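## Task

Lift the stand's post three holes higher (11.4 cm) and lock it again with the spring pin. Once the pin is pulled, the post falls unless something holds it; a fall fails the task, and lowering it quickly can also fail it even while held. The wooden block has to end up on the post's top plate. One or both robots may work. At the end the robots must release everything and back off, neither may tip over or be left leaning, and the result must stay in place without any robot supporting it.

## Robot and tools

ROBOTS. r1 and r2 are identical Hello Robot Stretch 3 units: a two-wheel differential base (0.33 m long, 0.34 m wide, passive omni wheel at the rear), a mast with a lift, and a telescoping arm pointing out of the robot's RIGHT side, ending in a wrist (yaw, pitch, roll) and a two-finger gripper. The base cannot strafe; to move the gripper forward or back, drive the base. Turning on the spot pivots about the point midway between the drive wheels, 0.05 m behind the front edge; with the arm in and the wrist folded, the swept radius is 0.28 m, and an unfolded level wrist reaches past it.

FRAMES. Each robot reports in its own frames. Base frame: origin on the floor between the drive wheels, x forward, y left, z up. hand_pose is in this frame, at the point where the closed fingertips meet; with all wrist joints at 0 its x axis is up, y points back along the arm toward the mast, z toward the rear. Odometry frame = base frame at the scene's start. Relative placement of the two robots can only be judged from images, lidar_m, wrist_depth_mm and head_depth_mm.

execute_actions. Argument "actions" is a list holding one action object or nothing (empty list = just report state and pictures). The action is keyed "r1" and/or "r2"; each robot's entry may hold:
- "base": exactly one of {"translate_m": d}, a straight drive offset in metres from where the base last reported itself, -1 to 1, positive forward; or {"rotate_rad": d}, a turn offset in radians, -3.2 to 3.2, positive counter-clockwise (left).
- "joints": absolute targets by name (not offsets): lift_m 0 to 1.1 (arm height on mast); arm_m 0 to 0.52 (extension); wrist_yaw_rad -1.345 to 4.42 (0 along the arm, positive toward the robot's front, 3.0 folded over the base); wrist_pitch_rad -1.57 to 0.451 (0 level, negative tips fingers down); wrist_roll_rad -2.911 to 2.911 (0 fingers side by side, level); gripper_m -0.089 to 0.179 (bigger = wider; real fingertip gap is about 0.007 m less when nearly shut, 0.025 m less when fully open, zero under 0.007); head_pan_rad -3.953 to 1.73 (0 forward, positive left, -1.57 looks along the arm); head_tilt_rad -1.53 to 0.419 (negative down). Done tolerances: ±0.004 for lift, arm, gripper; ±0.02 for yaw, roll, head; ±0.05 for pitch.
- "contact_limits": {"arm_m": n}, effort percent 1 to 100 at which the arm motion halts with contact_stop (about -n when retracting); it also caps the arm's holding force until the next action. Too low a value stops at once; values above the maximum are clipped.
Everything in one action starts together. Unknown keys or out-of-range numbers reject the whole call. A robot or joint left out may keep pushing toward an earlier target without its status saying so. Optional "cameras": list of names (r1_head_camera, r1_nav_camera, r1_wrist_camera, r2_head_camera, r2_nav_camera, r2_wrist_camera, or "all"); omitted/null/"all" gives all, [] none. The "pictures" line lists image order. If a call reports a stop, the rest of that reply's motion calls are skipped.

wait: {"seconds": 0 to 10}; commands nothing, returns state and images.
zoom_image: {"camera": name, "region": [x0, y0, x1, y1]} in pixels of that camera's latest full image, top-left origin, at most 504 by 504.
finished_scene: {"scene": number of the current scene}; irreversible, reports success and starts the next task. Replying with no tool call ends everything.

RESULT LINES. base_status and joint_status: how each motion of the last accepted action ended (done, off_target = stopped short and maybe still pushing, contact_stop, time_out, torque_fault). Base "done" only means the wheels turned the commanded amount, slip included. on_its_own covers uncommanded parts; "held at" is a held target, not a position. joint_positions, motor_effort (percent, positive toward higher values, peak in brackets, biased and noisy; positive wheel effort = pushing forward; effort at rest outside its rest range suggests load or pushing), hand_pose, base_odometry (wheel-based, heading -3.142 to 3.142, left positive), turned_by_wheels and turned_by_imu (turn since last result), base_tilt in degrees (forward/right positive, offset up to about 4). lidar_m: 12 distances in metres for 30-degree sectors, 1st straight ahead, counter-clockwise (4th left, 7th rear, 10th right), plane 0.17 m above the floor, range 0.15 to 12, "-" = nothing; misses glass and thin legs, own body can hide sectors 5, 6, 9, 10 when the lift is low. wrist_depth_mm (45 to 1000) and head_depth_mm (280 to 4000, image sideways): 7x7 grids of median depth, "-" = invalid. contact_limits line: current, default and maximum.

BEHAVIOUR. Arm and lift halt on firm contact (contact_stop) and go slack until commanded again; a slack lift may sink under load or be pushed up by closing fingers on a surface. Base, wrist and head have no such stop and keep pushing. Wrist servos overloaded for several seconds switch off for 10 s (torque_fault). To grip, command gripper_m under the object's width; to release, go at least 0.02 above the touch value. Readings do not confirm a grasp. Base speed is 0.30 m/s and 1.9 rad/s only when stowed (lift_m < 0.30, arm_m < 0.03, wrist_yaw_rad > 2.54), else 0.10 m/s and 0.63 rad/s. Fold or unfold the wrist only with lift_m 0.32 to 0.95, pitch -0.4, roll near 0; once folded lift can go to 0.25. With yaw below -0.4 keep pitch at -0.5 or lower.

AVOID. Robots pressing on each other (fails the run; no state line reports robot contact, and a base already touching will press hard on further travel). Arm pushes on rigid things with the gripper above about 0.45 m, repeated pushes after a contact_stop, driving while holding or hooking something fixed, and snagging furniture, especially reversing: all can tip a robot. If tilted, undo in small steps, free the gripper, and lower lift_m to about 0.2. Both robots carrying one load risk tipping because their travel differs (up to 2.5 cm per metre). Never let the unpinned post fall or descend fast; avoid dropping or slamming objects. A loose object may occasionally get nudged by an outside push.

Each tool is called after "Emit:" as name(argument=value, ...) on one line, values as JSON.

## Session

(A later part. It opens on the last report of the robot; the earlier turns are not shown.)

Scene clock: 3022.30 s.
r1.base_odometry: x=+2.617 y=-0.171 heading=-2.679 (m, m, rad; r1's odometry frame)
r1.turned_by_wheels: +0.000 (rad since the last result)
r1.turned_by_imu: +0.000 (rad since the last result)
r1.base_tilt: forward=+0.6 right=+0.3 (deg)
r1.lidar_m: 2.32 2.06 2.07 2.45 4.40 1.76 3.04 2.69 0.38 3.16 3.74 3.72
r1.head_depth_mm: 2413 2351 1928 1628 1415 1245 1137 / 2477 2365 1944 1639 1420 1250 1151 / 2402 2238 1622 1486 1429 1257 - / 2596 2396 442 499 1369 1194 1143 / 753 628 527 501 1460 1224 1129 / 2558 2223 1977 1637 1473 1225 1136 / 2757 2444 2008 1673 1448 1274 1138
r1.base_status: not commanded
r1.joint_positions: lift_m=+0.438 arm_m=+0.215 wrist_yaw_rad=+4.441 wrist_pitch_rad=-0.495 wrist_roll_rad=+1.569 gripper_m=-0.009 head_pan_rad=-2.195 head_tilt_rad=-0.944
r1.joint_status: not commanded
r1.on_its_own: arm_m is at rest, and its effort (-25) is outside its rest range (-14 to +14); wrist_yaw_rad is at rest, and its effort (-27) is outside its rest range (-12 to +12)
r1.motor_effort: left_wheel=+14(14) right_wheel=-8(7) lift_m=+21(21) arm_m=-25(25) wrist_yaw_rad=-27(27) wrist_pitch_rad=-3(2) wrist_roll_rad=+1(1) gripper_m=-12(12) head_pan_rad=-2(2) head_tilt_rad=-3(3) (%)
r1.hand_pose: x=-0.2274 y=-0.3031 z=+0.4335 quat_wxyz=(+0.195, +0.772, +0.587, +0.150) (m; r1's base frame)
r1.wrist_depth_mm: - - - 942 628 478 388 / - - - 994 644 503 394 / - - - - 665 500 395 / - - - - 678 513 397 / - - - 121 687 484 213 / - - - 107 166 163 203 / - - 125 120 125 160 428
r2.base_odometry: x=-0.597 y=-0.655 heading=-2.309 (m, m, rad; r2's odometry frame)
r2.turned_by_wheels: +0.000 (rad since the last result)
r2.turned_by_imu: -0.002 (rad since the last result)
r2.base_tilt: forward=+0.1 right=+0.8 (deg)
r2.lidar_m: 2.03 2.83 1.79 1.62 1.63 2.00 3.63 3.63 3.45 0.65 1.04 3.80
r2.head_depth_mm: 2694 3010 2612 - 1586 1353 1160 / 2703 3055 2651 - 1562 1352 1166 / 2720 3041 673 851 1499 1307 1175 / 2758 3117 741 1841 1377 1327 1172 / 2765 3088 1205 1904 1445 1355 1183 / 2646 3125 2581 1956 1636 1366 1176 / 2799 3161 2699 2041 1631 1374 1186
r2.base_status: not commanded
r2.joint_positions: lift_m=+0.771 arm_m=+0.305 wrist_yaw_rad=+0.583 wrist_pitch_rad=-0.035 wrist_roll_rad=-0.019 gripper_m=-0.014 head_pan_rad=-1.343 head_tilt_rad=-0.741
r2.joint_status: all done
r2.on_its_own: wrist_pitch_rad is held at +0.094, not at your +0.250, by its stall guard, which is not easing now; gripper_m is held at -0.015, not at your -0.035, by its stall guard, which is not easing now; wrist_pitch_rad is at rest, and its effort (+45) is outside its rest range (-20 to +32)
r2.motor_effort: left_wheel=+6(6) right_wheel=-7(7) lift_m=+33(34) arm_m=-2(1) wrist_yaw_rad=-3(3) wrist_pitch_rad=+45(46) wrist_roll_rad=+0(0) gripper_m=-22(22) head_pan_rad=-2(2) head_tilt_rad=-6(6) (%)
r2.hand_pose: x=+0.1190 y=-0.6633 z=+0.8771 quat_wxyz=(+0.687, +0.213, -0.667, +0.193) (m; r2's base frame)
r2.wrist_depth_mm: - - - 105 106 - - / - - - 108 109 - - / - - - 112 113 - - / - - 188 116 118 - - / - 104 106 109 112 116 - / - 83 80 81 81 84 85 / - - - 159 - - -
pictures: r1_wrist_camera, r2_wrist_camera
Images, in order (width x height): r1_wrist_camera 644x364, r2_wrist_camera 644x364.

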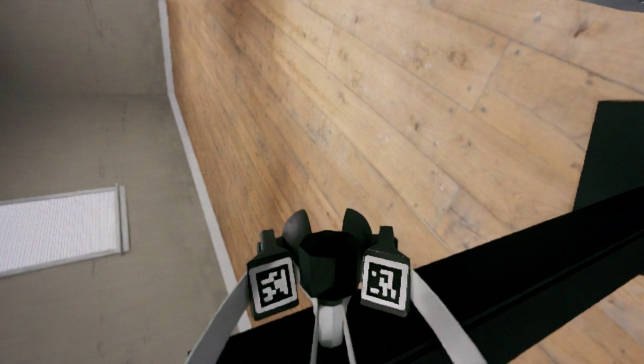

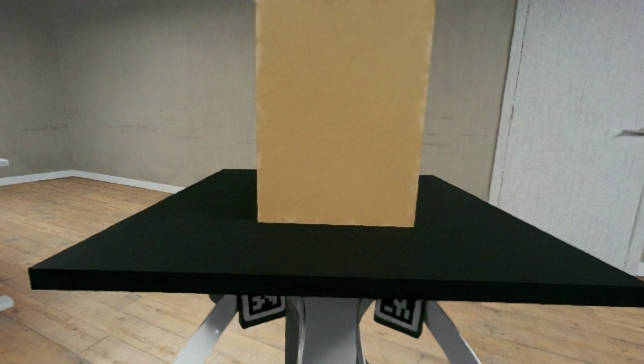

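Emit:
execute_actions(actions=[{"r2": {"joints": {"lift_m": 0.811}}}], cameras=[])

Emit:
execute_actions(actions=[{"r1": {"joints": {"arm_m": 0.226, "gripper_m": 0.035}}, "r2": {"joints": {"lift_m": 0.808}}}], cameras=["r1_wrist_camera", "r2_wrist_camera", "r1_head_camera"])

Scene clock: 3040.07 s.
r1.base_odometry: x=+2.617 y=-0.171 heading=-2.679 (m, m, rad; r1's odometry frame)
r1.turned_by_wheels: +0.000 (rad since the last result)
r1.turned_by_imu: +0.000 (rad since the last result)
r1.base_tilt: forward=+0.6 right=+0.3 (deg)
r1.lidar_m: 2.33 2.07 2.06 2.44 4.39 1.76 3.05 2.68 0.38 3.15 3.74 3.73
r1.head_depth_mm: 2433 2346 1924 1626 1414 1245 1132 / 2465 2348 1940 1639 1420 1252 1154 / 2407 2224 516 1519 1427 1253 - / 2592 408 442 596 1366 1193 1148 / 673 423 472 1559 1466 1227 1135 / 613 2288 1938 1642 1475 1224 1137 / 2770 2441 2001 1678 1455 1280 1139
r1.base_status: not commanded
r1.joint_positions: lift_m=+0.438 arm_m=+0.215 wrist_yaw_rad=+4.441 wrist_pitch_rad=-0.495 wrist_roll_rad=+1.569 gripper_m=-0.009 head_pan_rad=-2.195 head_tilt_rad=-0.944
r1.joint_status: not commanded
r1.on_its_own: arm_m is at rest, and its effort (-25) is outside its rest range (-14 to +14); wrist_yaw_rad is at rest, and its effort (-27) is outside its rest range (-12 to +12)
r1.motor_effort: left_wheel=+13(14) right_wheel=-7(8) lift_m=+21(21) arm_m=-25(25) wrist_yaw_rad=-27(27) wrist_pitch_rad=-3(3) wrist_roll_rad=+1(1) gripper_m=-12(12) head_pan_rad=-2(2) head_tilt_rad=-3(3) (%)
r1.hand_pose: x=-0.2274 y=-0.3031 z=+0.4335 quat_wxyz=(+0.195, +0.772, +0.587, +0.150) (m; r1's base frame)
r1.wrist_depth_mm: - - - 939 620 489 395 / - - - 951 650 498 393 / - - - - 672 504 391 / - - - - 691 510 405 / - - - 121 685 497 213 / - - - 108 167 162 203 / - - 125 120 126 159 424
r2.base_odometry: x=-0.597 y=-0.655 heading=-2.309 (m, m, rad; r2's odometry frame)
r2.turned_by_wheels: +0.000 (rad since the last result)
r2.turned_by_imu: -0.001 (rad since the last result)
r2.base_tilt: forward=+0.0 right=+0.8 (deg)
r2.lidar_m: 2.03 2.82 1.79 1.62 1.63 1.99 3.61 3.65 3.42 0.65 1.04 3.79
r2.head_depth_mm: 2691 3028 2741 - 1595 1338 1164 / 2710 3022 2735 - 1609 1345 1167 / 2731 2941 657 870 1500 1321 1168 / 2763 3033 704 1899 1389 1321 1174 / 2783 3053 1205 1879 1461 1371 1175 / 2655 3102 2563 1965 1632 1372 1177 / 2840 3186 2707 2046 1652 1382 1181
r2.base_status: not commanded
r2.joint_positions: lift_m=+0.810 arm_m=+0.305 wrist_yaw_rad=+0.583 wrist_pitch_rad=-0.035 wrist_roll_rad=-0.019 gripper_m=-0.014 head_pan_rad=-1.343 head_tilt_rad=-0.741
r2.joint_status: all done
r2.on_its_own: wrist_pitch_rad is held at +0.094, not at your +0.250, by its stall guard, which is not easing now; gripper_m is held at -0.015, not at your -0.035, by its stall guard, which is not easing now; wrist_pitch_rad is at rest, and its effort (+45) is outside its rest range (-20 to +32)
r2.motor_effort: left_wheel=+6(6) right_wheel=-7(7) lift_m=+33(34) arm_m=-2(2) wrist_yaw_rad=-3(3) wrist_pitch_rad=+45(46) wrist_roll_rad=+0(0) gripper_m=-21(21) head_pan_rad=-3(2) head_tilt_rad=-6(6) (%)
r2.hand_pose: x=+0.1190 y=-0.6633 z=+0.9160 quat_wxyz=(+0.687, +0.213, -0.667, +0.193) (m; r2's base frame)
r2.wrist_depth_mm: - - - 105 106 - - / - - - 109 109 - - / - - - 112 113 - - / - - 187 116 117 - - / - 104 106 109 112 115 - / - 83 80 81 81 83 85 / - - - 159 - - -
pictures: none
No camera images: the call's "cameras" was empty. Leave "cameras" out to get every camera's image.

Scene clock: 3041.03 s.
r1.base_odometry: x=+2.617 y=-0.171 heading=-2.679 (m, m, rad; r1's odometry frame)
r1.turned_by_wheels: -0.001 (rad since the last result)
r1.turned_by_imu: -0.001 (rad since the last result)
r1.base_tilt: forward=+0.6 right=+0.3 (deg)
r1.lidar_m: 2.33 2.06 2.07 2.44 4.37 1.76 3.05 2.68 0.38 3.16 3.73 3.74
r1.head_depth_mm: 2430 2341 1922 1631 1416 1245 1134 / 2488 2377 1942 1635 1421 1255 1153 / 2423 2222 517 1507 1424 1255 - / 2584 409 443 594 1377 - 1143 / 693 412 471 1564 1485 1228 1134 / 618 2292 1930 1628 1501 1226 1139 / 2741 2448 1989 1683 1455 1276 1138
r1.base_status: not commanded
r1.joint_positions: lift_m=+0.438 arm_m=+0.226 wrist_yaw_rad=+4.416 wrist_pitch_rad=-0.498 wrist_roll_rad=+1.569 gripper_m=+0.035 head_pan_rad=-2.195 head_tilt_rad=-0.944
r1.joint_status: all done
r1.motor_effort: left_wheel=-1(14) right_wheel=+2(7) lift_m=+21(22) arm_m=+5(24) wrist_yaw_rad=+6(28) wrist_pitch_rad=-2(4) wrist_roll_rad=+1(1) gripper_m=+2(78) head_pan_rad=-2(2) head_tilt_rad=-3(3) (%)
r1.hand_pose: x=-0.2256 y=-0.3081 z=+0.4330 quat_wxyz=(+0.197, +0.779, +0.577, +0.148) (m; r1's base frame)
r1.wrist_depth_mm: - - - 937 643 481 395 / - - - 955 649 499 397 / - - - - 679 500 394 / - - - - 692 517 396 / - - - 120 670 470 221 / - - - 116 160 164 206 / - - 124 120 128 166 431
r2.base_odometry: x=-0.597 y=-0.655 heading=-2.309 (m, m, rad; r2's odometry frame)
r2.turned_by_wheels: +0.000 (rad since the last result)
r2.turned_by_imu: +0.000 (rad since the last result)
r2.base_tilt: forward=+0.0 right=+0.8 (deg)
r2.lidar_m: 2.03 2.82 1.79 1.62 1.63 2.00 3.63 3.66 3.44 0.65 1.04 3.82
r2.head_depth_mm: 2700 2980 2742 - 1608 1345 1162 / 2669 3018 2726 - 1601 1347 1163 / 2771 2925 656 872 1493 1319 1171 / 2758 3085 701 1884 1387 1317 1176 / 2760 3078 1203 1900 1455 1367 1173 / 2661 3113 2583 1978 1635 1363 1186 / 2852 3186 2704 2049 1639 1376 1188
r2.base_status: not commanded
r2.joint_positions: lift_m=+0.808 arm_m=+0.305 wrist_yaw_rad=+0.583 wrist_pitch_rad=-0.027 wrist_roll_rad=-0.019 gripper_m=-0.014 head_pan_rad=-1.343 head_tilt_rad=-0.741
r2.joint_status: all done
r2.on_its_own: wrist_pitch_rad is held at +0.094, not at your +0.250, by its stall guard, which is not easing now; gripper_m is held at -0.015, not at your -0.035, by its stall guard, which is not easing now; wrist_pitch_rad is at rest, and its effort (+42) is outside its rest range (-20 to +32)
r2.motor_effort: left_wheel=+6(6) right_wheel=-7(7) lift_m=+23(31) arm_m=-2(2) wrist_yaw_rad=-3(3) wrist_pitch_rad=+42(45) wrist_roll_rad=+0(0) gripper_m=-21(21) head_pan_rad=-3(3) head_tilt_rad=-6(5) (%)
r2.hand_pose: x=+0.1192 y=-0.6636 z=+0.9157 quat_wxyz=(+0.687, +0.211, -0.668, +0.196) (m; r2's base frame)
r2.wrist_depth_mm: - - - 106 106 - - / - - - 109 109 - - / - - - 113 114 - - / - - 189 116 118 - - / - 102 105 108 111 114 - / - 81 81 84 81 82 84 / - - - 158 - - -
pictures: r1_head_camera (sideways: a quarter turn clockwise sets it upright), r1_wrist_camera, r2_wrist_camera
Images, in order (width x height): r1_head_camera 896x504, r1_wrist_camera 644x364, r2_wrist_camera 644x364.

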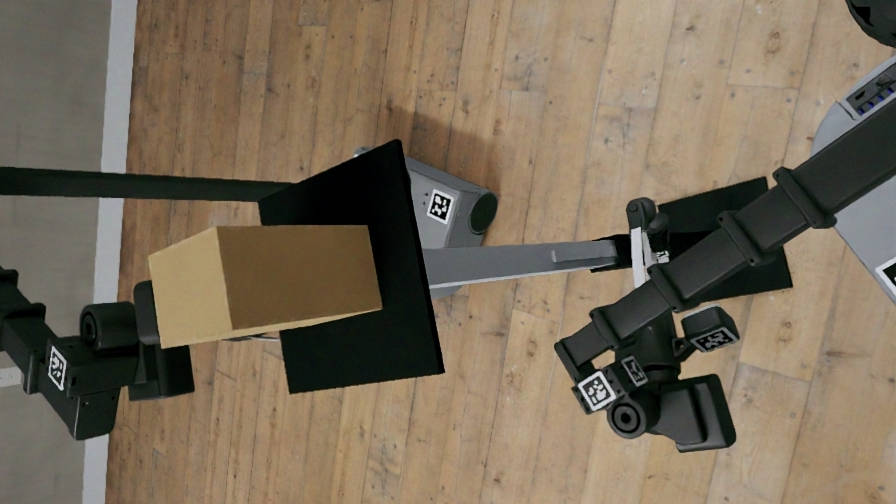

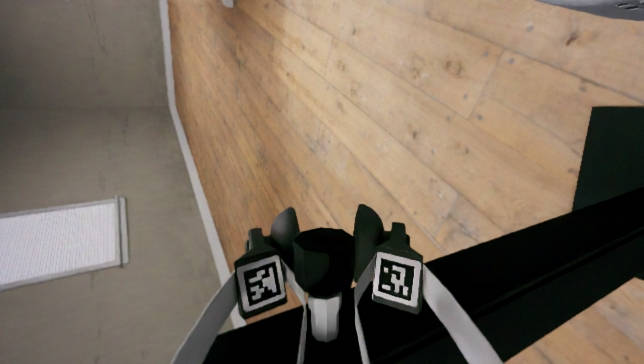

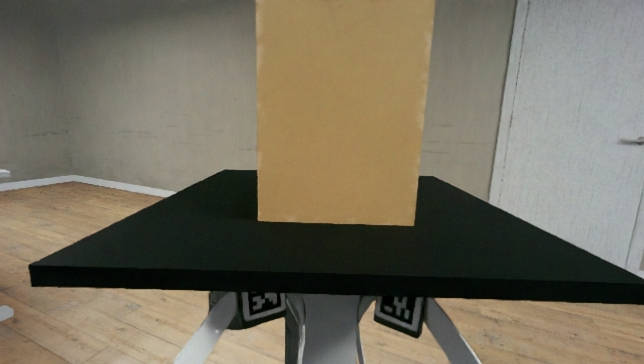

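Emit:
execute_actions(actions=[{"r2": {"joints": {"lift_m": 0.799}}, "r1": {"joints": {"arm_m": 0.223, "gripper_m": 0.05}}}], cameras=["r1_wrist_camera", "r2_wrist_camera", "r1_head_camera"])

Scene clock: 3057.40 s.
r1.base_odometry: x=+2.617 y=-0.171 heading=-2.679 (m, m, rad; r1's odometry frame)
r1.turned_by_wheels: +0.000 (rad since the last result)
r1.turned_by_imu: +0.000 (rad since the last result)
r1.base_tilt: forward=+0.6 right=+0.2 (deg)
r1.lidar_m: 2.32 2.06 2.07 2.43 4.38 1.76 3.02 2.69 0.38 3.15 3.73 3.73
r1.head_depth_mm: 2423 2342 1923 1633 1411 1247 1136 / 2476 2367 1939 1640 1425 1248 1151 / 2424 2228 518 1525 1432 1256 - / 2578 409 443 593 1367 - 1147 / 703 413 472 1568 1471 1223 1127 / 638 2284 1929 1641 1506 1226 1139 / 2779 2451 1987 1678 1449 1279 1136
r1.base_status: not commanded
r1.joint_positions: lift_m=+0.438 arm_m=+0.223 wrist_yaw_rad=+4.418 wrist_pitch_rad=-0.507 wrist_roll_rad=+1.569 gripper_m=+0.050 head_pan_rad=-2.195 head_tilt_rad=-0.944
r1.joint_status: all done
r1.motor_effort: left_wheel=-1(1) right_wheel=+1(2) lift_m=+21(21) arm_m=-2(3) wrist_yaw_rad=+2(5) wrist_pitch_rad=+3(3) wrist_roll_rad=+1(1) gripper_m=+0(60) head_pan_rad=-2(2) head_tilt_rad=-3(3) (%)
r1.hand_pose: x=-0.2244 y=-0.3066 z=+0.4309 quat_wxyz=(+0.201, +0.777, +0.577, +0.151) (m; r1's base frame)
r1.wrist_depth_mm: - - - 935 623 478 389 / - - - 962 637 487 393 / - - - - 668 495 400 / - - - - 678 513 395 / - - - 887 641 468 225 / - - - 115 - 168 214 / - - 125 122 130 172 433
r2.base_odometry: x=-0.597 y=-0.655 heading=-2.309 (m, m, rad; r2's odometry frame)
r2.turned_by_wheels: +0.000 (rad since the last result)
r2.turned_by_imu: -0.001 (rad since the last result)
r2.base_tilt: forward=+0.0 right=+0.8 (deg)
r2.lidar_m: 2.03 2.83 1.79 1.62 1.63 1.99 3.62 3.65 3.45 0.64 1.04 3.83
r2.head_depth_mm: 2715 2990 2600 - 1609 1349 1165 / 2722 3053 2732 - 1564 1348 1167 / 2724 2927 660 908 1499 1313 1168 / 2726 3034 705 1903 1388 1324 1174 / 2771 3094 1201 1893 1462 1365 1171 / 2658 3083 2561 1985 1639 1365 1184 / 2804 3187 2741 2050 1642 1374 1183
r2.base_status: not commanded
r2.joint_positions: lift_m=+0.799 arm_m=+0.305 wrist_yaw_rad=+0.583 wrist_pitch_rad=+0.004 wrist_roll_rad=-0.019 gripper_m=-0.014 head_pan_rad=-1.343 head_tilt_rad=-0.741
r2.joint_status: all done
r2.on_its_own: wrist_pitch_rad is held at +0.094, not at your +0.250, by its stall guard, which is not easing now; gripper_m is held at -0.015, not at your -0.035, by its stall guard, which is not easing now
r2.motor_effort: left_wheel=+5(5) right_wheel=-6(6) lift_m=+20(23) arm_m=-1(1) wrist_yaw_rad=-3(3) wrist_pitch_rad=+32(42) wrist_roll_rad=+0(0) gripper_m=-21(20) head_pan_rad=-3(2) head_tilt_rad=-6(6) (%)
r2.hand_pose: x=+0.1196 y=-0.6642 z=+0.9146 quat_wxyz=(+0.684, +0.200, -0.671, +0.206) (m; r2's base frame)
r2.wrist_depth_mm: - - - 109 109 - - / - - - 111 112 - - / - - - 114 115 - - / - - 194 117 119 - - / - 96 99 103 106 109 - / - - 80 81 81 83 85 / - - - 157 - - -
pictures: r1_head_camera (sideways: a quarter turn clockwise sets it upright), r1_wrist_camera, r2_wrist_camera
Images, in order (width x height): r1_head_camera 896x504, r1_wrist_camera 644x364, r2_wrist_camera 644x364.

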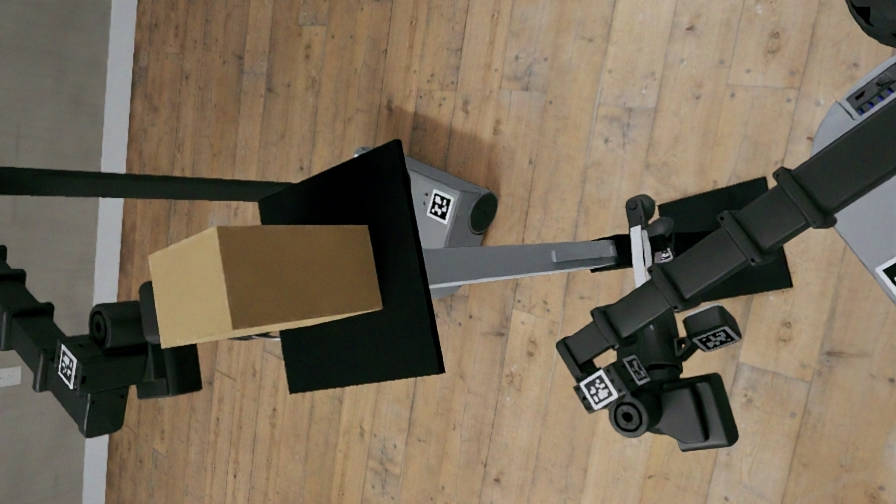

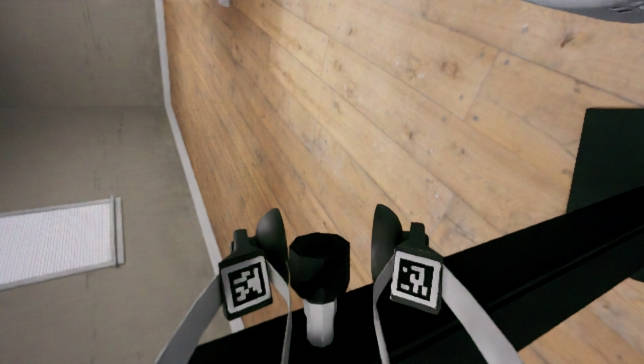

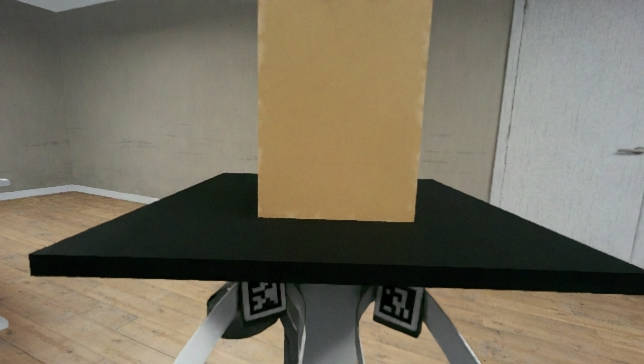

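Emit:
zoom_image(camera="r1_wrist_camera", region=[220, 200, 440, 364])

Emit:
zoom_image(camera="r1_head_camera", region=[400, 160, 700, 340])

Region (220, 200, 440, 364) of r1_wrist_camera's 644x364 image, scaled by 2.291; it fills the top 376 rows of this view, and the rest is white.

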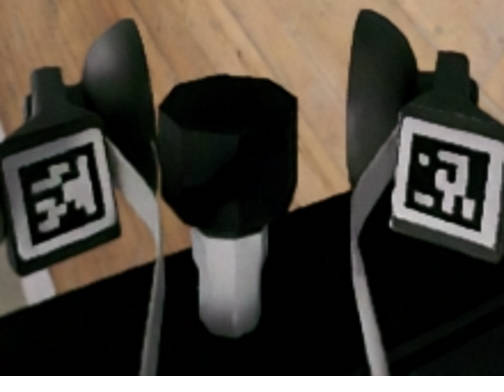

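Region (400, 160, 700, 340) of r1_head_camera's 896x504 image, scaled by 1.680, with more detail than that image has; it fills the top 302 rows of this view, and the rest is white.

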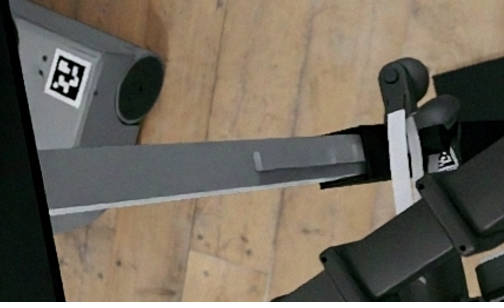

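Emit:
execute_actions(actions=[{"r2": {"joints": {"lift_m": 0.783}}}], cameras=["r2_wrist_camera"])

Scene clock: 3127.07 s.
r1.base_odometry: x=+2.617 y=-0.171 heading=-2.679 (m, m, rad; r1's odometry frame)
r1.turned_by_wheels: +0.000 (rad since the last result)
r1.turned_by_imu: +0.000 (rad since the last result)
r1.base_tilt: forward=+0.5 right=+0.3 (deg)
r1.lidar_m: 2.32 2.06 2.06 2.43 4.38 1.76 3.05 2.69 0.38 3.16 3.73 3.73
r1.head_depth_mm: 2425 2345 1934 1633 1415 1248 1131 / 2472 2365 1933 1636 1420 1249 1150 / 2413 2242 540 1506 1427 1255 - / 2578 420 443 593 1363 - 1149 / 732 423 480 1559 1467 1228 1132 / 2541 2240 1945 1631 1499 1226 1134 / 2772 2443 1977 1680 1454 1278 1137
r1.base_status: not commanded
r1.joint_positions: lift_m=+0.438 arm_m=+0.223 wrist_yaw_rad=+4.418 wrist_pitch_rad=-0.507 wrist_roll_rad=+1.569 gripper_m=+0.050 head_pan_rad=-2.195 head_tilt_rad=-0.944
r1.joint_status: not commanded
r1.motor_effort: left_wheel=-1(0) right_wheel=+2(2) lift_m=+21(21) arm_m=-3(3) wrist_yaw_rad=+2(2) wrist_pitch_rad=+3(3) wrist_roll_rad=+1(1) gripper_m=+0(0) head_pan_rad=-2(2) head_tilt_rad=-4(3) (%)
r1.hand_pose: x=-0.2244 y=-0.3066 z=+0.4309 quat_wxyz=(+0.201, +0.777, +0.577, +0.151) (m; r1's base frame)
r1.wrist_depth_mm: - - - 925 615 481 388 / - - - 915 642 491 393 / - - - - 664 499 398 / - - - - 673 511 398 / - - - 869 641 460 226 / - - - 115 - 168 214 / - - 125 121 130 171 430
r2.base_odometry: x=-0.597 y=-0.655 heading=-2.309 (m, m, rad; r2's odometry frame)
r2.turned_by_wheels: +0.000 (rad since the last result)
r2.turned_by_imu: -0.001 (rad since the last result)
r2.base_tilt: forward=+0.1 right=+0.8 (deg)
r2.lidar_m: 2.03 2.82 1.80 1.62 1.63 1.99 3.62 3.64 3.45 0.65 1.04 3.82
r2.head_depth_mm: 2646 2984 2613 - 1598 1333 1159 / 2695 3009 2733 - 1577 1351 1168 / 2754 2988 658 871 1490 1318 1163 / 2768 3046 707 1895 1376 1322 1176 / 2773 3048 1208 1898 1456 1367 1180 / 2629 3091 2592 1953 1643 1368 1176 / 2767 3174 2711 2050 1647 1384 1182
r2.base_status: not commanded
r2.joint_positions: lift_m=+0.783 arm_m=+0.305 wrist_yaw_rad=+0.583 wrist_pitch_rad=+0.040 wrist_roll_rad=-0.019 gripper_m=-0.014 head_pan_rad=-1.343 head_tilt_rad=-0.741
r2.joint_status: all done
r2.on_its_own: wrist_pitch_rad is held at +0.094, not at your +0.250, by its stall guard, which is not easing now; gripper_m is held at -0.015, not at your -0.035, by its stall guard, which is not easing now
r2.motor_effort: left_wheel=+4(5) right_wheel=-3(6) lift_m=+19(21) arm_m=-1(2) wrist_yaw_rad=-3(3) wrist_pitch_rad=+19(31) wrist_roll_rad=+0(0) gripper_m=-21(22) head_pan_rad=-2(3) head_tilt_rad=-6(6) (%)
r2.hand_pose: x=+0.1200 y=-0.6648 z=+0.9080 quat_wxyz=(+0.680, +0.188, -0.675, +0.218) (m; r2's base frame)
r2.wrist_depth_mm: - - - 111 112 - - / - - - 114 115 - - / - - - 116 117 - - / - - 206 118 120 - - / - 89 91 95 98 102 - / - - - 151 81 - - / - - - 156 - - -
pictures: r2_wrist_camera
Images, in order (width x height): r2_wrist_camera 644x364.

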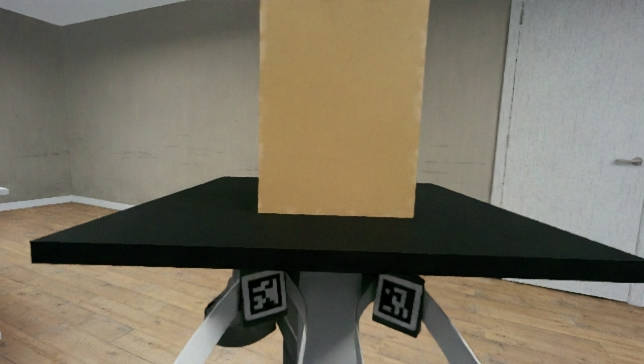

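Emit:
execute_actions(actions=[{"r2": {"joints": {"lift_m": 0.801}}, "r1": {"joints": {"arm_m": 0.224, "gripper_m": -0.01}}}], cameras=["r1_wrist_camera"])

Scene clock: 3139.43 s.
r1.base_odometry: x=+2.617 y=-0.171 heading=-2.679 (m, m, rad; r1's odometry frame)
r1.turned_by_wheels: +0.000 (rad since the last result)
r1.turned_by_imu: +0.000 (rad since the last result)
r1.base_tilt: forward=+0.7 right=+0.3 (deg)
r1.lidar_m: 2.33 2.07 2.07 2.44 4.40 1.76 3.05 2.68 0.38 3.14 3.73 3.74
r1.head_depth_mm: 2436 2356 1920 1631 1416 1251 1133 / 2489 2355 1940 1640 1424 1253 1155 / 2398 2230 540 1507 1428 1252 - / 2577 420 443 593 1368 - 1146 / 705 423 480 1555 1468 1230 1133 / 636 2275 1929 1640 1501 1225 1134 / 2751 2448 1985 1680 1448 1274 1140
r1.base_status: not commanded
r1.joint_positions: lift_m=+0.438 arm_m=+0.224 wrist_yaw_rad=+4.417 wrist_pitch_rad=-0.494 wrist_roll_rad=+1.569 gripper_m=-0.009 head_pan_rad=-2.195 head_tilt_rad=-0.944
r1.joint_status: all done
r1.motor_effort: left_wheel=-1(1) right_wheel=+1(2) lift_m=+21(21) arm_m=+4(4) wrist_yaw_rad=+4(4) wrist_pitch_rad=-3(7) wrist_roll_rad=+1(1) gripper_m=-17(89) head_pan_rad=-2(2) head_tilt_rad=-3(3) (%)
r1.hand_pose: x=-0.2262 y=-0.3062 z=+0.4339 quat_wxyz=(+0.196, +0.779, +0.577, +0.147) (m; r1's base frame)
r1.wrist_depth_mm: - - - 927 643 483 385 / - - - 972 665 496 393 / - - - - 667 503 392 / - - - - 694 514 401 / - - - 914 669 485 216 / - - - 109 163 162 201 / - - 125 120 129 162 419
r2.base_odometry: x=-0.597 y=-0.655 heading=-2.309 (m, m, rad; r2's odometry frame)
r2.turned_by_wheels: +0.000 (rad since the last result)
r2.turned_by_imu: -0.001 (rad since the last result)
r2.base_tilt: forward=+0.0 right=+0.8 (deg)
r2.lidar_m: 2.03 2.83 1.80 1.62 1.63 1.99 3.62 3.64 3.44 0.65 1.04 3.82
r2.head_depth_mm: 2629 3063 2664 - 1602 1342 1164 / 2676 3047 2754 - 1565 1359 1169 / 2720 2968 662 943 1499 1309 1169 / 2763 3057 707 1896 1386 1321 1172 / 2784 3058 1198 1886 1463 1367 1180 / 2664 3119 2581 1961 1623 1369 1180 / 2823 3214 2724 2063 1642 1372 1184
r2.base_status: not commanded
r2.joint_positions: lift_m=+0.800 arm_m=+0.305 wrist_yaw_rad=+0.583 wrist_pitch_rad=-0.020 wrist_roll_rad=-0.019 gripper_m=-0.014 head_pan_rad=-1.343 head_tilt_rad=-0.741
r2.joint_status: all done
r2.on_its_own: wrist_pitch_rad is held at +0.094, not at your +0.250, by its stall guard, which is not easing now; gripper_m is held at -0.015, not at your -0.035, by its stall guard, which is not easing now; wrist_pitch_rad is at rest, and its effort (+39) is outside its rest range (-20 to +32)
r2.motor_effort: left_wheel=+4(4) right_wheel=-5(5) lift_m=+32(34) arm_m=-2(2) wrist_yaw_rad=-3(4) wrist_pitch_rad=+39(41) wrist_roll_rad=+0(0) gripper_m=-21(21) head_pan_rad=-3(3) head_tilt_rad=-5(6) (%)
r2.hand_pose: x=+0.1193 y=-0.6637 z=+0.9100 quat_wxyz=(+0.686, +0.208, -0.669, +0.198) (m; r2's base frame)
r2.wrist_depth_mm: - - - 107 107 - - / - - - 110 110 - - / - - - 113 115 - - / - - 190 117 118 - - / - 101 104 107 110 113 - / - 81 81 82 81 81 83 / - - - 158 - - -
pictures: r1_wrist_camera
Images, in order (width x height): r1_wrist_camera 644x364.

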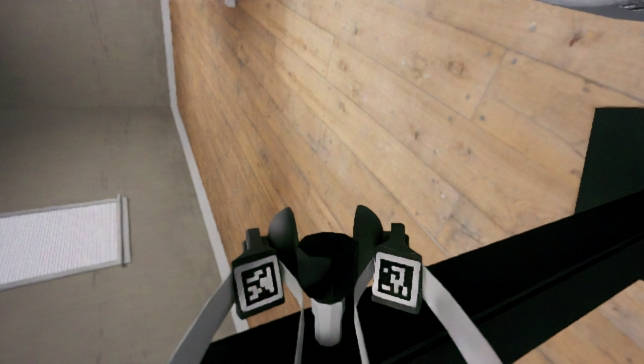

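Emit:
execute_actions(actions=[{"r1": {"joints": {"arm_m": 0.229, "gripper_m": 0.045}}, "r2": {"joints": {"lift_m": 0.804}}}], cameras=[])

Emit:
execute_actions(actions=[{"r1": {"joints": {"gripper_m": -0.01}}}], cameras=["r1_wrist_camera"])

Scene clock: 3154.53 s.
r1.base_odometry: x=+2.617 y=-0.171 heading=-2.679 (m, m, rad; r1's odometry frame)
r1.turned_by_wheels: +0.000 (rad since the last result)
r1.turned_by_imu: +0.000 (rad since the last result)
r1.base_tilt: forward=+0.6 right=+0.3 (deg)
r1.lidar_m: 2.33 2.06 2.06 2.42 4.37 1.76 3.04 2.69 0.38 3.15 3.74 3.74
r1.head_depth_mm: 2428 2353 1911 1621 1421 1244 1130 / 2472 2361 1946 1633 1422 1253 1150 / 2419 2227 541 1519 1426 1258 - / 2583 420 443 594 1382 1195 1146 / 703 423 481 1563 1497 1225 1130 / 630 2287 1935 1638 1502 1233 1134 / 2748 2442 2001 1691 1453 1278 1140
r1.base_status: not commanded
r1.joint_positions: lift_m=+0.438 arm_m=+0.229 wrist_yaw_rad=+4.410 wrist_pitch_rad=-0.483 wrist_roll_rad=+1.569 gripper_m=+0.045 head_pan_rad=-2.195 head_tilt_rad=-0.944
r1.joint_status: all done
r1.on_its_own: wrist_yaw_rad is at rest, and its effort (+13) is outside its rest range (-12 to +12)
r1.motor_effort: left_wheel=-2(2) right_wheel=+3(4) lift_m=+21(21) arm_m=+5(5) wrist_yaw_rad=+13(24) wrist_pitch_rad=-8(8) wrist_roll_rad=+1(1) gripper_m=+3(78) head_pan_rad=-2(2) head_tilt_rad=-3(4) (%)
r1.hand_pose: x=-0.2271 y=-0.3093 z=+0.4361 quat_wxyz=(+0.192, +0.782, +0.575, +0.143) (m; r1's base frame)
r1.wrist_depth_mm: - - - 950 655 493 399 / - - - - 653 492 395 / - - - - 687 506 395 / - - - - 701 521 405 / - - - 117 657 473 209 / - - - 116 153 160 196 / - - 121 119 126 160 426
r2.base_odometry: x=-0.597 y=-0.655 heading=-2.309 (m, m, rad; r2's odometry frame)
r2.turned_by_wheels: +0.000 (rad since the last result)
r2.turned_by_imu: -0.001 (rad since the last result)
r2.base_tilt: forward=+0.0 right=+0.8 (deg)
r2.lidar_m: 2.02 2.83 1.79 1.62 1.63 1.99 3.61 3.64 3.43 0.65 1.04 3.79
r2.head_depth_mm: 2681 3011 2766 - 1617 1349 1163 / 2684 3036 2736 - 1603 1358 1162 / 2782 2975 661 915 1495 1319 1168 / 2720 3013 707 1896 1389 1324 1168 / 2786 3124 1208 1908 1456 1365 1181 / 2656 3151 2569 1969 1635 1372 1171 / 2814 3188 2697 2039 1638 1375 1186
r2.base_status: not commanded
r2.joint_positions: lift_m=+0.803 arm_m=+0.305 wrist_yaw_rad=+0.583 wrist_pitch_rad=-0.030 wrist_roll_rad=-0.019 gripper_m=-0.014 head_pan_rad=-1.343 head_tilt_rad=-0.741
r2.joint_status: all done
r2.on_its_own: wrist_pitch_rad is held at +0.094, not at your +0.250, by its stall guard, which is not easing now; gripper_m is held at -0.015, not at your -0.035, by its stall guard, which is not easing now; wrist_pitch_rad is at rest, and its effort (+43) is outside its rest range (-20 to +32)
r2.motor_effort: left_wheel=+5(5) right_wheel=-6(6) lift_m=+33(33) arm_m=-2(1) wrist_yaw_rad=-4(3) wrist_pitch_rad=+43(44) wrist_roll_rad=+0(0) gripper_m=-21(22) head_pan_rad=-3(3) head_tilt_rad=-6(6) (%)
r2.hand_pose: x=+0.1191 y=-0.6635 z=+0.9103 quat_wxyz=(+0.687, +0.212, -0.667, +0.195) (m; r2's base frame)
r2.wrist_depth_mm: - - - 106 107 - - / - - - 109 110 - - / - - - 112 114 - - / - - 188 116 118 - - / - 103 106 109 112 115 - / - 82 81 81 81 83 85 / - - - 159 - - -
pictures: none
No camera images: the call's "cameras" was empty. Leave "cameras" out to get every camera's image.

Scene clock: 3155.57 s.
r1.base_odometry: x=+2.617 y=-0.171 heading=-2.679 (m, m, rad; r1's odometry frame)
r1.turned_by_wheels: +0.000 (rad since the last result)
r1.turned_by_imu: +0.000 (rad since the last result)
r1.base_tilt: forward=+0.6 right=+0.3 (deg)
r1.lidar_m: 2.33 2.06 2.07 2.43 4.37 1.76 3.04 2.69 0.38 3.13 3.73 3.75
r1.head_depth_mm: 2412 2347 1923 1630 1413 1246 1130 / 2466 2361 1934 1636 1424 1250 1153 / 2429 2220 541 1516 1423 1252 - / 2578 420 443 593 1382 1190 1144 / 703 423 480 1554 1477 1224 1127 / 630 2279 1933 1637 1506 1225 1131 / 2786 2464 1994 1680 1451 1275 1139
r1.base_status: not commanded
r1.joint_positions: lift_m=+0.438 arm_m=+0.229 wrist_yaw_rad=+4.409 wrist_pitch_rad=-0.490 wrist_roll_rad=+1.569 gripper_m=-0.009 head_pan_rad=-2.195 head_tilt_rad=-0.944
r1.joint_status: all done
r1.on_its_own: wrist_yaw_rad is at rest, and its effort (+14) is outside its rest range (-12 to +12)
r1.motor_effort: left_wheel=-2(2) right_wheel=+2(3) lift_m=+21(21) arm_m=+5(5) wrist_yaw_rad=+14(14) wrist_pitch_rad=-5(8) wrist_roll_rad=+1(1) gripper_m=-11(84) head_pan_rad=-2(3) head_tilt_rad=-3(3) (%)
r1.hand_pose: x=-0.2262 y=-0.3094 z=+0.4347 quat_wxyz=(+0.195, +0.782, +0.574, +0.145) (m; r1's base frame)
r1.wrist_depth_mm: - - - 936 637 479 400 / - - - - 648 497 397 / - - - - 672 507 394 / - - - - 690 514 402 / - - - 116 673 227 212 / - - - 112 158 160 201 / - - 121 121 125 159 423
r2.base_odometry: x=-0.597 y=-0.655 heading=-2.309 (m, m, rad; r2's odometry frame)
r2.turned_by_wheels: +0.000 (rad since the last result)
r2.turned_by_imu: +0.000 (rad since the last result)
r2.base_tilt: forward=+0.1 right=+0.8 (deg)
r2.lidar_m: 2.02 2.82 1.79 1.62 1.63 1.99 3.62 3.64 3.42 0.65 1.04 3.83
r2.head_depth_mm: 2688 3030 2749 - 1620 1352 1162 / 2696 3065 2722 - 1587 1350 1164 / 2724 2984 658 915 1501 1318 1169 / 2746 3055 708 1892 1377 1323 1168 / 2772 3080 1191 1900 1451 1364 1175 / 2689 3102 2567 1973 1642 1366 1177 / 2799 3187 2725 2046 1633 1372 1183
r2.base_status: not commanded
r2.joint_positions: lift_m=+0.803 arm_m=+0.305 wrist_yaw_rad=+0.583 wrist_pitch_rad=-0.030 wrist_roll_rad=-0.019 gripper_m=-0.014 head_pan_rad=-1.343 head_tilt_rad=-0.741
r2.joint_status: not commanded
r2.on_its_own: wrist_pitch_rad is held at +0.094, not at your +0.250, by its stall guard, which is not easing now; gripper_m is held at -0.015, not at your -0.035, by its stall guard, which is not easing now; wrist_pitch_rad is at rest, and its effort (+43) is outside its rest range (-20 to +32)
r2.motor_effort: left_wheel=+5(4) right_wheel=-6(6) lift_m=+33(34) arm_m=-2(2) wrist_yaw_rad=-4(3) wrist_pitch_rad=+43(43) wrist_roll_rad=+0(0) gripper_m=-22(21) head_pan_rad=-2(3) head_tilt_rad=-5(6) (%)
r2.hand_pose: x=+0.1191 y=-0.6635 z=+0.9103 quat_wxyz=(+0.687, +0.212, -0.667, +0.195) (m; r2's base frame)
r2.wrist_depth_mm: - - - 106 106 - - / - - - 109 109 - - / - - - 112 114 - - / - - 188 116 118 - - / - 103 106 109 112 115 - / - 82 81 81 81 83 85 / - - - 159 - - -
pictures: r1_wrist_camera
Images, in order (width x height): r1_wrist_camera 644x364.

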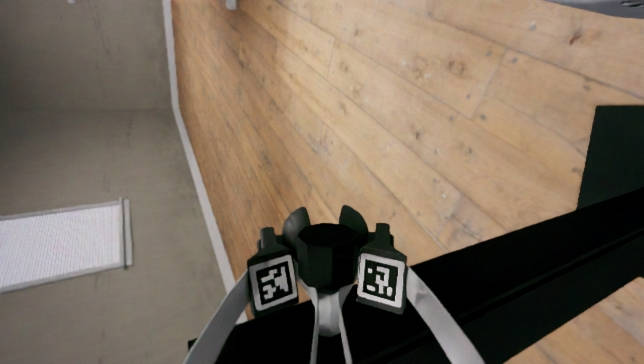

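Emit:
execute_actions(actions=[{"r1": {"joints": {"arm_m": 0.2135}, "contact_limits": {"arm_m": 36}}}], cameras=[])

Emit:
execute_actions(actions=[{"r2": {"joints": {"lift_m": 0.833}}}], cameras=[])

Emit:
execute_actions(actions=[{"r1": {"joints": {"arm_m": 0.228}}}], cameras=["r1_wrist_camera"])

Scene clock: 3164.90 s.
r1.base_odometry: x=+2.617 y=-0.171 heading=-2.678 (m, m, rad; r1's odometry frame)
r1.turned_by_wheels: +0.001 (rad since the last result)
r1.turned_by_imu: +0.002 (rad since the last result)
r1.base_tilt: forward=+0.6 right=+0.3 (deg)
r1.lidar_m: 2.32 2.06 2.07 2.44 4.38 1.76 3.03 2.68 0.38 3.13 3.74 3.74
r1.head_depth_mm: 2424 2342 1925 1626 1415 1246 1130 / 2484 2362 1933 1631 1419 1253 1153 / 2446 2231 525 1495 1427 1260 - / 2588 407 433 596 1364 1194 1144 / 702 445 480 1554 1462 1224 1134 / 628 2288 1932 1637 1470 1227 1134 / 2771 2462 1990 1677 1455 1281 1141
r1.base_status: not commanded
r1.joint_positions: lift_m=+0.438 arm_m=+0.216 wrist_yaw_rad=+4.441 wrist_pitch_rad=-0.498 wrist_roll_rad=+1.569 gripper_m=-0.009 head_pan_rad=-2.195 head_tilt_rad=-0.944
r1.joint_status: all done
r1.on_its_own: left_wheel is at rest, and its effort (+20) is outside its rest range (-18 to +18); right_wheel is at rest, and its effort (-22) is outside its rest range (-18 to +18); arm_m is at rest, and its effort (-26) is outside its rest range (-14 to +14); wrist_yaw_rad is at rest, and its effort (-28) is outside its rest range (-12 to +12)
r1.motor_effort: left_wheel=+20(19) right_wheel=-22(21) lift_m=+17(21) arm_m=-26(27) wrist_yaw_rad=-28(28) wrist_pitch_rad=-1(5) wrist_roll_rad=+1(1) gripper_m=-12(12) head_pan_rad=-2(2) head_tilt_rad=-4(4) (%)
r1.contact_limits: arm_m 36 (drawing in: default 26, maximum 43; extending or still: default 36, maximum 59)
r1.hand_pose: x=-0.2271 y=-0.3032 z=+0.4331 quat_wxyz=(+0.196, +0.772, +0.586, +0.150) (m; r1's base frame)
r1.wrist_depth_mm: - - - 903 645 476 392 / - - - 951 637 490 395 / - - - - 668 506 403 / - - - - 686 504 398 / - - - 120 705 227 219 / - - - 109 167 165 213 / - - 125 121 126 163 433
r2.base_odometry: x=-0.597 y=-0.655 heading=-2.309 (m, m, rad; r2's odometry frame)
r2.turned_by_wheels: +0.000 (rad since the last result)
r2.turned_by_imu: -0.001 (rad since the last result)
r2.base_tilt: forward=+0.0 right=+0.8 (deg)
r2.lidar_m: 2.02 2.83 1.79 1.62 1.63 1.99 3.63 3.65 3.45 0.65 1.04 3.81
r2.head_depth_mm: 2662 3009 2720 - 1606 1343 1162 / 2669 3078 2729 - 1618 1355 1167 / 2735 2959 660 922 1497 1325 1171 / 2729 3091 711 1894 1389 1322 1178 / 2787 3117 1200 1887 1448 1361 1176 / 2657 3161 2546 1969 1637 1373 1176 / 2826 3221 2696 2064 1639 1380 1177
r2.base_status: not commanded
r2.joint_positions: lift_m=+0.803 arm_m=+0.305 wrist_yaw_rad=+0.583 wrist_pitch_rad=-0.030 wrist_roll_rad=-0.019 gripper_m=-0.014 head_pan_rad=-1.343 head_tilt_rad=-0.741
r2.joint_status: not commanded
r2.on_its_own: wrist_pitch_rad is held at +0.094, not at your +0.250, by its stall guard, which is not easing now; gripper_m is held at -0.015, not at your -0.035, by its stall guard, which is not easing now; wrist_pitch_rad is at rest, and its effort (+43) is outside its rest range (-20 to +32)
r2.motor_effort: left_wheel=+5(5) right_wheel=-6(6) lift_m=+33(34) arm_m=-1(1) wrist_yaw_rad=-4(4) wrist_pitch_rad=+43(44) wrist_roll_rad=+0(0) gripper_m=-22(21) head_pan_rad=-2(2) head_tilt_rad=-6(5) (%)
r2.hand_pose: x=+0.1191 y=-0.6635 z=+0.9103 quat_wxyz=(+0.687, +0.212, -0.667, +0.195) (m; r2's base frame)
r2.wrist_depth_mm: - - - 105 106 - - / - - - 109 109 - - / - - - 112 114 - - / - - 188 116 117 - - / - 103 106 109 112 115 - / - 82 81 81 81 83 85 / - - - 159 - - -
pictures: none
No camera images: the call's "cameras" was empty. Leave "cameras" out to get every camera's image.

Scene clock: 3165.93 s.
r1.base_odometry: x=+2.617 y=-0.171 heading=-2.678 (m, m, rad; r1's odometry frame)
r1.turned_by_wheels: +0.000 (rad since the last result)
r1.turned_by_imu: +0.000 (rad since the last result)
r1.base_tilt: forward=+0.6 right=+0.3 (deg)
r1.lidar_m: 2.33 2.06 2.07 2.44 4.37 1.75 3.05 2.68 0.38 3.15 3.71 3.73
r1.head_depth_mm: 2419 2368 1925 1636 1415 1245 1132 / 2476 2364 1925 1634 1424 1252 1155 / 2457 2227 470 1546 1423 1254 - / 2552 379 433 614 1367 1194 1145 / 596 381 446 1594 1467 1224 1131 / 595 2352 1840 1627 1473 1232 1136 / 2780 2442 2001 1684 1455 1279 1137
r1.base_status: not commanded
r1.joint_positions: lift_m=+0.438 arm_m=+0.216 wrist_yaw_rad=+4.441 wrist_pitch_rad=-0.498 wrist_roll_rad=+1.569 gripper_m=-0.009 head_pan_rad=-2.195 head_tilt_rad=-0.944
r1.joint_status: not commanded
r1.on_its_own: left_wheel is at rest, and its effort (+19) is outside its rest range (-18 to +18); right_wheel is at rest, and its effort (-22) is outside its rest range (-18 to +18); arm_m is at rest, and its effort (-26) is outside its rest range (-14 to +14); wrist_yaw_rad is at rest, and its effort (-27) is outside its rest range (-12 to +12)
r1.motor_effort: left_wheel=+19(19) right_wheel=-22(22) lift_m=+18(18) arm_m=-26(26) wrist_yaw_rad=-27(27) wrist_pitch_rad=-2(1) wrist_roll_rad=+1(1) gripper_m=-12(12) head_pan_rad=-2(2) head_tilt_rad=-4(3) (%)
r1.hand_pose: x=-0.2271 y=-0.3032 z=+0.4331 quat_wxyz=(+0.196, +0.772, +0.586, +0.150) (m; r1's base frame)
r1.wrist_depth_mm: - - - 895 634 468 389 / - - - 947 650 486 392 / - - - - 665 502 398 / - - - - 697 508 398 / - - - 121 691 229 221 / - - - 109 166 165 213 / - - 126 121 127 162 430
r2.base_odometry: x=-0.597 y=-0.655 heading=-2.309 (m, m, rad; r2's odometry frame)
r2.turned_by_wheels: +0.000 (rad since the last result)
r2.turned_by_imu: +0.000 (rad since the last result)
r2.base_tilt: forward=+0.0 right=+0.8 (deg)
r2.lidar_m: 2.03 2.83 1.79 1.62 1.63 1.99 3.62 3.65 3.45 0.65 1.03 3.84
r2.head_depth_mm: 2691 3006 2804 1802 1607 1342 1162 / 2706 3012 2920 - 1612 1350 1166 / 2712 624 646 933 1499 1315 1176 / 2752 2968 717 1886 1384 1320 1167 / 2742 3067 1205 1881 1452 1357 1177 / 2683 3121 2580 1965 1641 1366 1178 / 2820 3198 2729 2043 1659 1365 1177
r2.base_status: not commanded
r2.joint_positions: lift_m=+0.832 arm_m=+0.305 wrist_yaw_rad=+0.583 wrist_pitch_rad=-0.035 wrist_roll_rad=-0.019 gripper_m=-0.014 head_pan_rad=-1.343 head_tilt_rad=-0.741
r2.joint_status: all done
r2.on_its_own: wrist_pitch_rad is held at +0.094, not at your +0.250, by its stall guard, which is not easing now; gripper_m is held at -0.015, not at your -0.035, by its stall guard, which is not easing now; wrist_pitch_rad is at rest, and its effort (+45) is outside its rest range (-20 to +32)
r2.motor_effort: left_wheel=+5(5) right_wheel=-6(6) lift_m=+33(34) arm_m=-2(2) wrist_yaw_rad=-3(2) wrist_pitch_rad=+45(45) wrist_roll_rad=+0(0) gripper_m=-21(21) head_pan_rad=-2(2) head_tilt_rad=-6(6) (%)
r2.hand_pose: x=+0.1190 y=-0.6633 z=+0.9381 quat_wxyz=(+0.687, +0.213, -0.667, +0.193) (m; r2's base frame)
r2.wrist_depth_mm: - - - 105 106 - - / - - - 108 109 - - / - - - 112 114 - - / - - 187 115 118 - - / - 104 107 109 112 116 - / - 83 80 81 81 83 85 / - - - 159 - - -
pictures: none
No camera images: the call's "cameras" was empty. Leave "cameras" out to get every camera's image.

Scene clock: 3166.87 s.
r1.base_odometry: x=+2.617 y=-0.171 heading=-2.679 (m, m, rad; r1's odometry frame)
r1.turned_by_wheels: -0.001 (rad since the last result)
r1.turned_by_imu: -0.002 (rad since the last result)
r1.base_tilt: forward=+0.6 right=+0.2 (deg)
r1.lidar_m: 2.33 2.06 2.06 2.44 4.39 1.76 3.04 2.68 0.38 3.13 3.74 3.76
r1.head_depth_mm: 2425 2347 1923 1626 1411 1246 1129 / 2491 2388 1935 1640 1419 1256 1151 / 2419 2227 470 1546 1431 1251 - / 2577 379 438 615 1380 1191 1145 / 597 381 448 1598 1484 1225 1135 / 597 2342 1834 1641 1500 1232 1137 / 2750 2452 1994 1677 1449 1278 1138
r1.base_status: not commanded
r1.joint_positions: lift_m=+0.438 arm_m=+0.228 wrist_yaw_rad=+4.410 wrist_pitch_rad=-0.491 wrist_roll_rad=+1.569 gripper_m=-0.009 head_pan_rad=-2.195 head_tilt_rad=-0.944
r1.joint_status: all done
r1.motor_effort: left_wheel=-2(19) right_wheel=+3(21) lift_m=+18(17) arm_m=+6(25) wrist_yaw_rad=+12(27) wrist_pitch_rad=-5(5) wrist_roll_rad=+1(1) gripper_m=-11(12) head_pan_rad=-2(2) head_tilt_rad=-3(4) (%)
r1.hand_pose: x=-0.2261 y=-0.3085 z=+0.4347 quat_wxyz=(+0.195, +0.781, +0.575, +0.145) (m; r1's base frame)
r1.wrist_depth_mm: - - - 943 630 481 390 / - - - - 648 504 396 / - - - - 680 505 397 / - - - - 704 519 401 / - - - 119 673 471 212 / - - - 111 163 162 201 / - - 122 122 126 159 428
r2.base_odometry: x=-0.597 y=-0.655 heading=-2.309 (m, m, rad; r2's odometry frame)
r2.turned_by_wheels: +0.000 (rad since the last result)
r2.turned_by_imu: +0.000 (rad since the last result)
r2.base_tilt: forward=+0.0 right=+0.9 (deg)
r2.lidar_m: 2.03 2.83 1.79 1.62 1.63 1.99 3.62 3.65 3.44 0.65 1.04 3.81
r2.head_depth_mm: 2683 3006 2763 1806 1602 1345 1159 / 2699 3022 2865 - 1607 1356 1163 / 2724 625 646 931 1498 1316 1168 / 2735 2998 716 1891 1384 1324 1171 / 2706 3049 1198 1887 1457 1361 1175 / 2679 3137 2591 1967 1636 1372 1178 / 2830 3152 2719 2051 1653 1374 1188
r2.base_status: not commanded
r2.joint_positions: lift_m=+0.832 arm_m=+0.305 wrist_yaw_rad=+0.583 wrist_pitch_rad=-0.035 wrist_roll_rad=-0.019 gripper_m=-0.014 head_pan_rad=-1.343 head_tilt_rad=-0.741
r2.joint_status: not commanded
r2.on_its_own: wrist_pitch_rad is held at +0.094, not at your +0.250, by its stall guard, which is not easing now; gripper_m is held at -0.015, not at your -0.035, by its stall guard, which is not easing now; wrist_pitch_rad is at rest, and its effort (+45) is outside its rest range (-20 to +32)
r2.motor_effort: left_wheel=+5(5) right_wheel=-6(6) lift_m=+33(33) arm_m=-2(2) wrist_yaw_rad=-3(4) wrist_pitch_rad=+45(45) wrist_roll_rad=+0(0) gripper_m=-21(22) head_pan_rad=-2(2) head_tilt_rad=-6(6) (%)
r2.hand_pose: x=+0.1190 y=-0.6633 z=+0.9381 quat_wxyz=(+0.687, +0.213, -0.667, +0.193) (m; r2's base frame)
r2.wrist_depth_mm: - - - 105 106 - - / - - - 109 110 - - / - - - 112 114 - - / - - 187 116 117 - - / - 104 107 109 113 115 - / - 82 81 81 81 83 85 / - - - 160 - - -
pictures: r1_wrist_camera
Images, in order (width x height): r1_wrist_camera 644x364.

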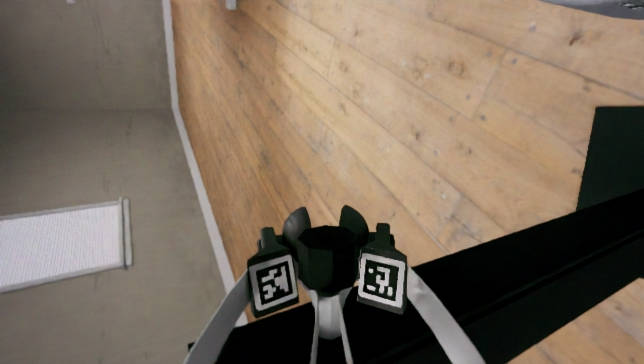

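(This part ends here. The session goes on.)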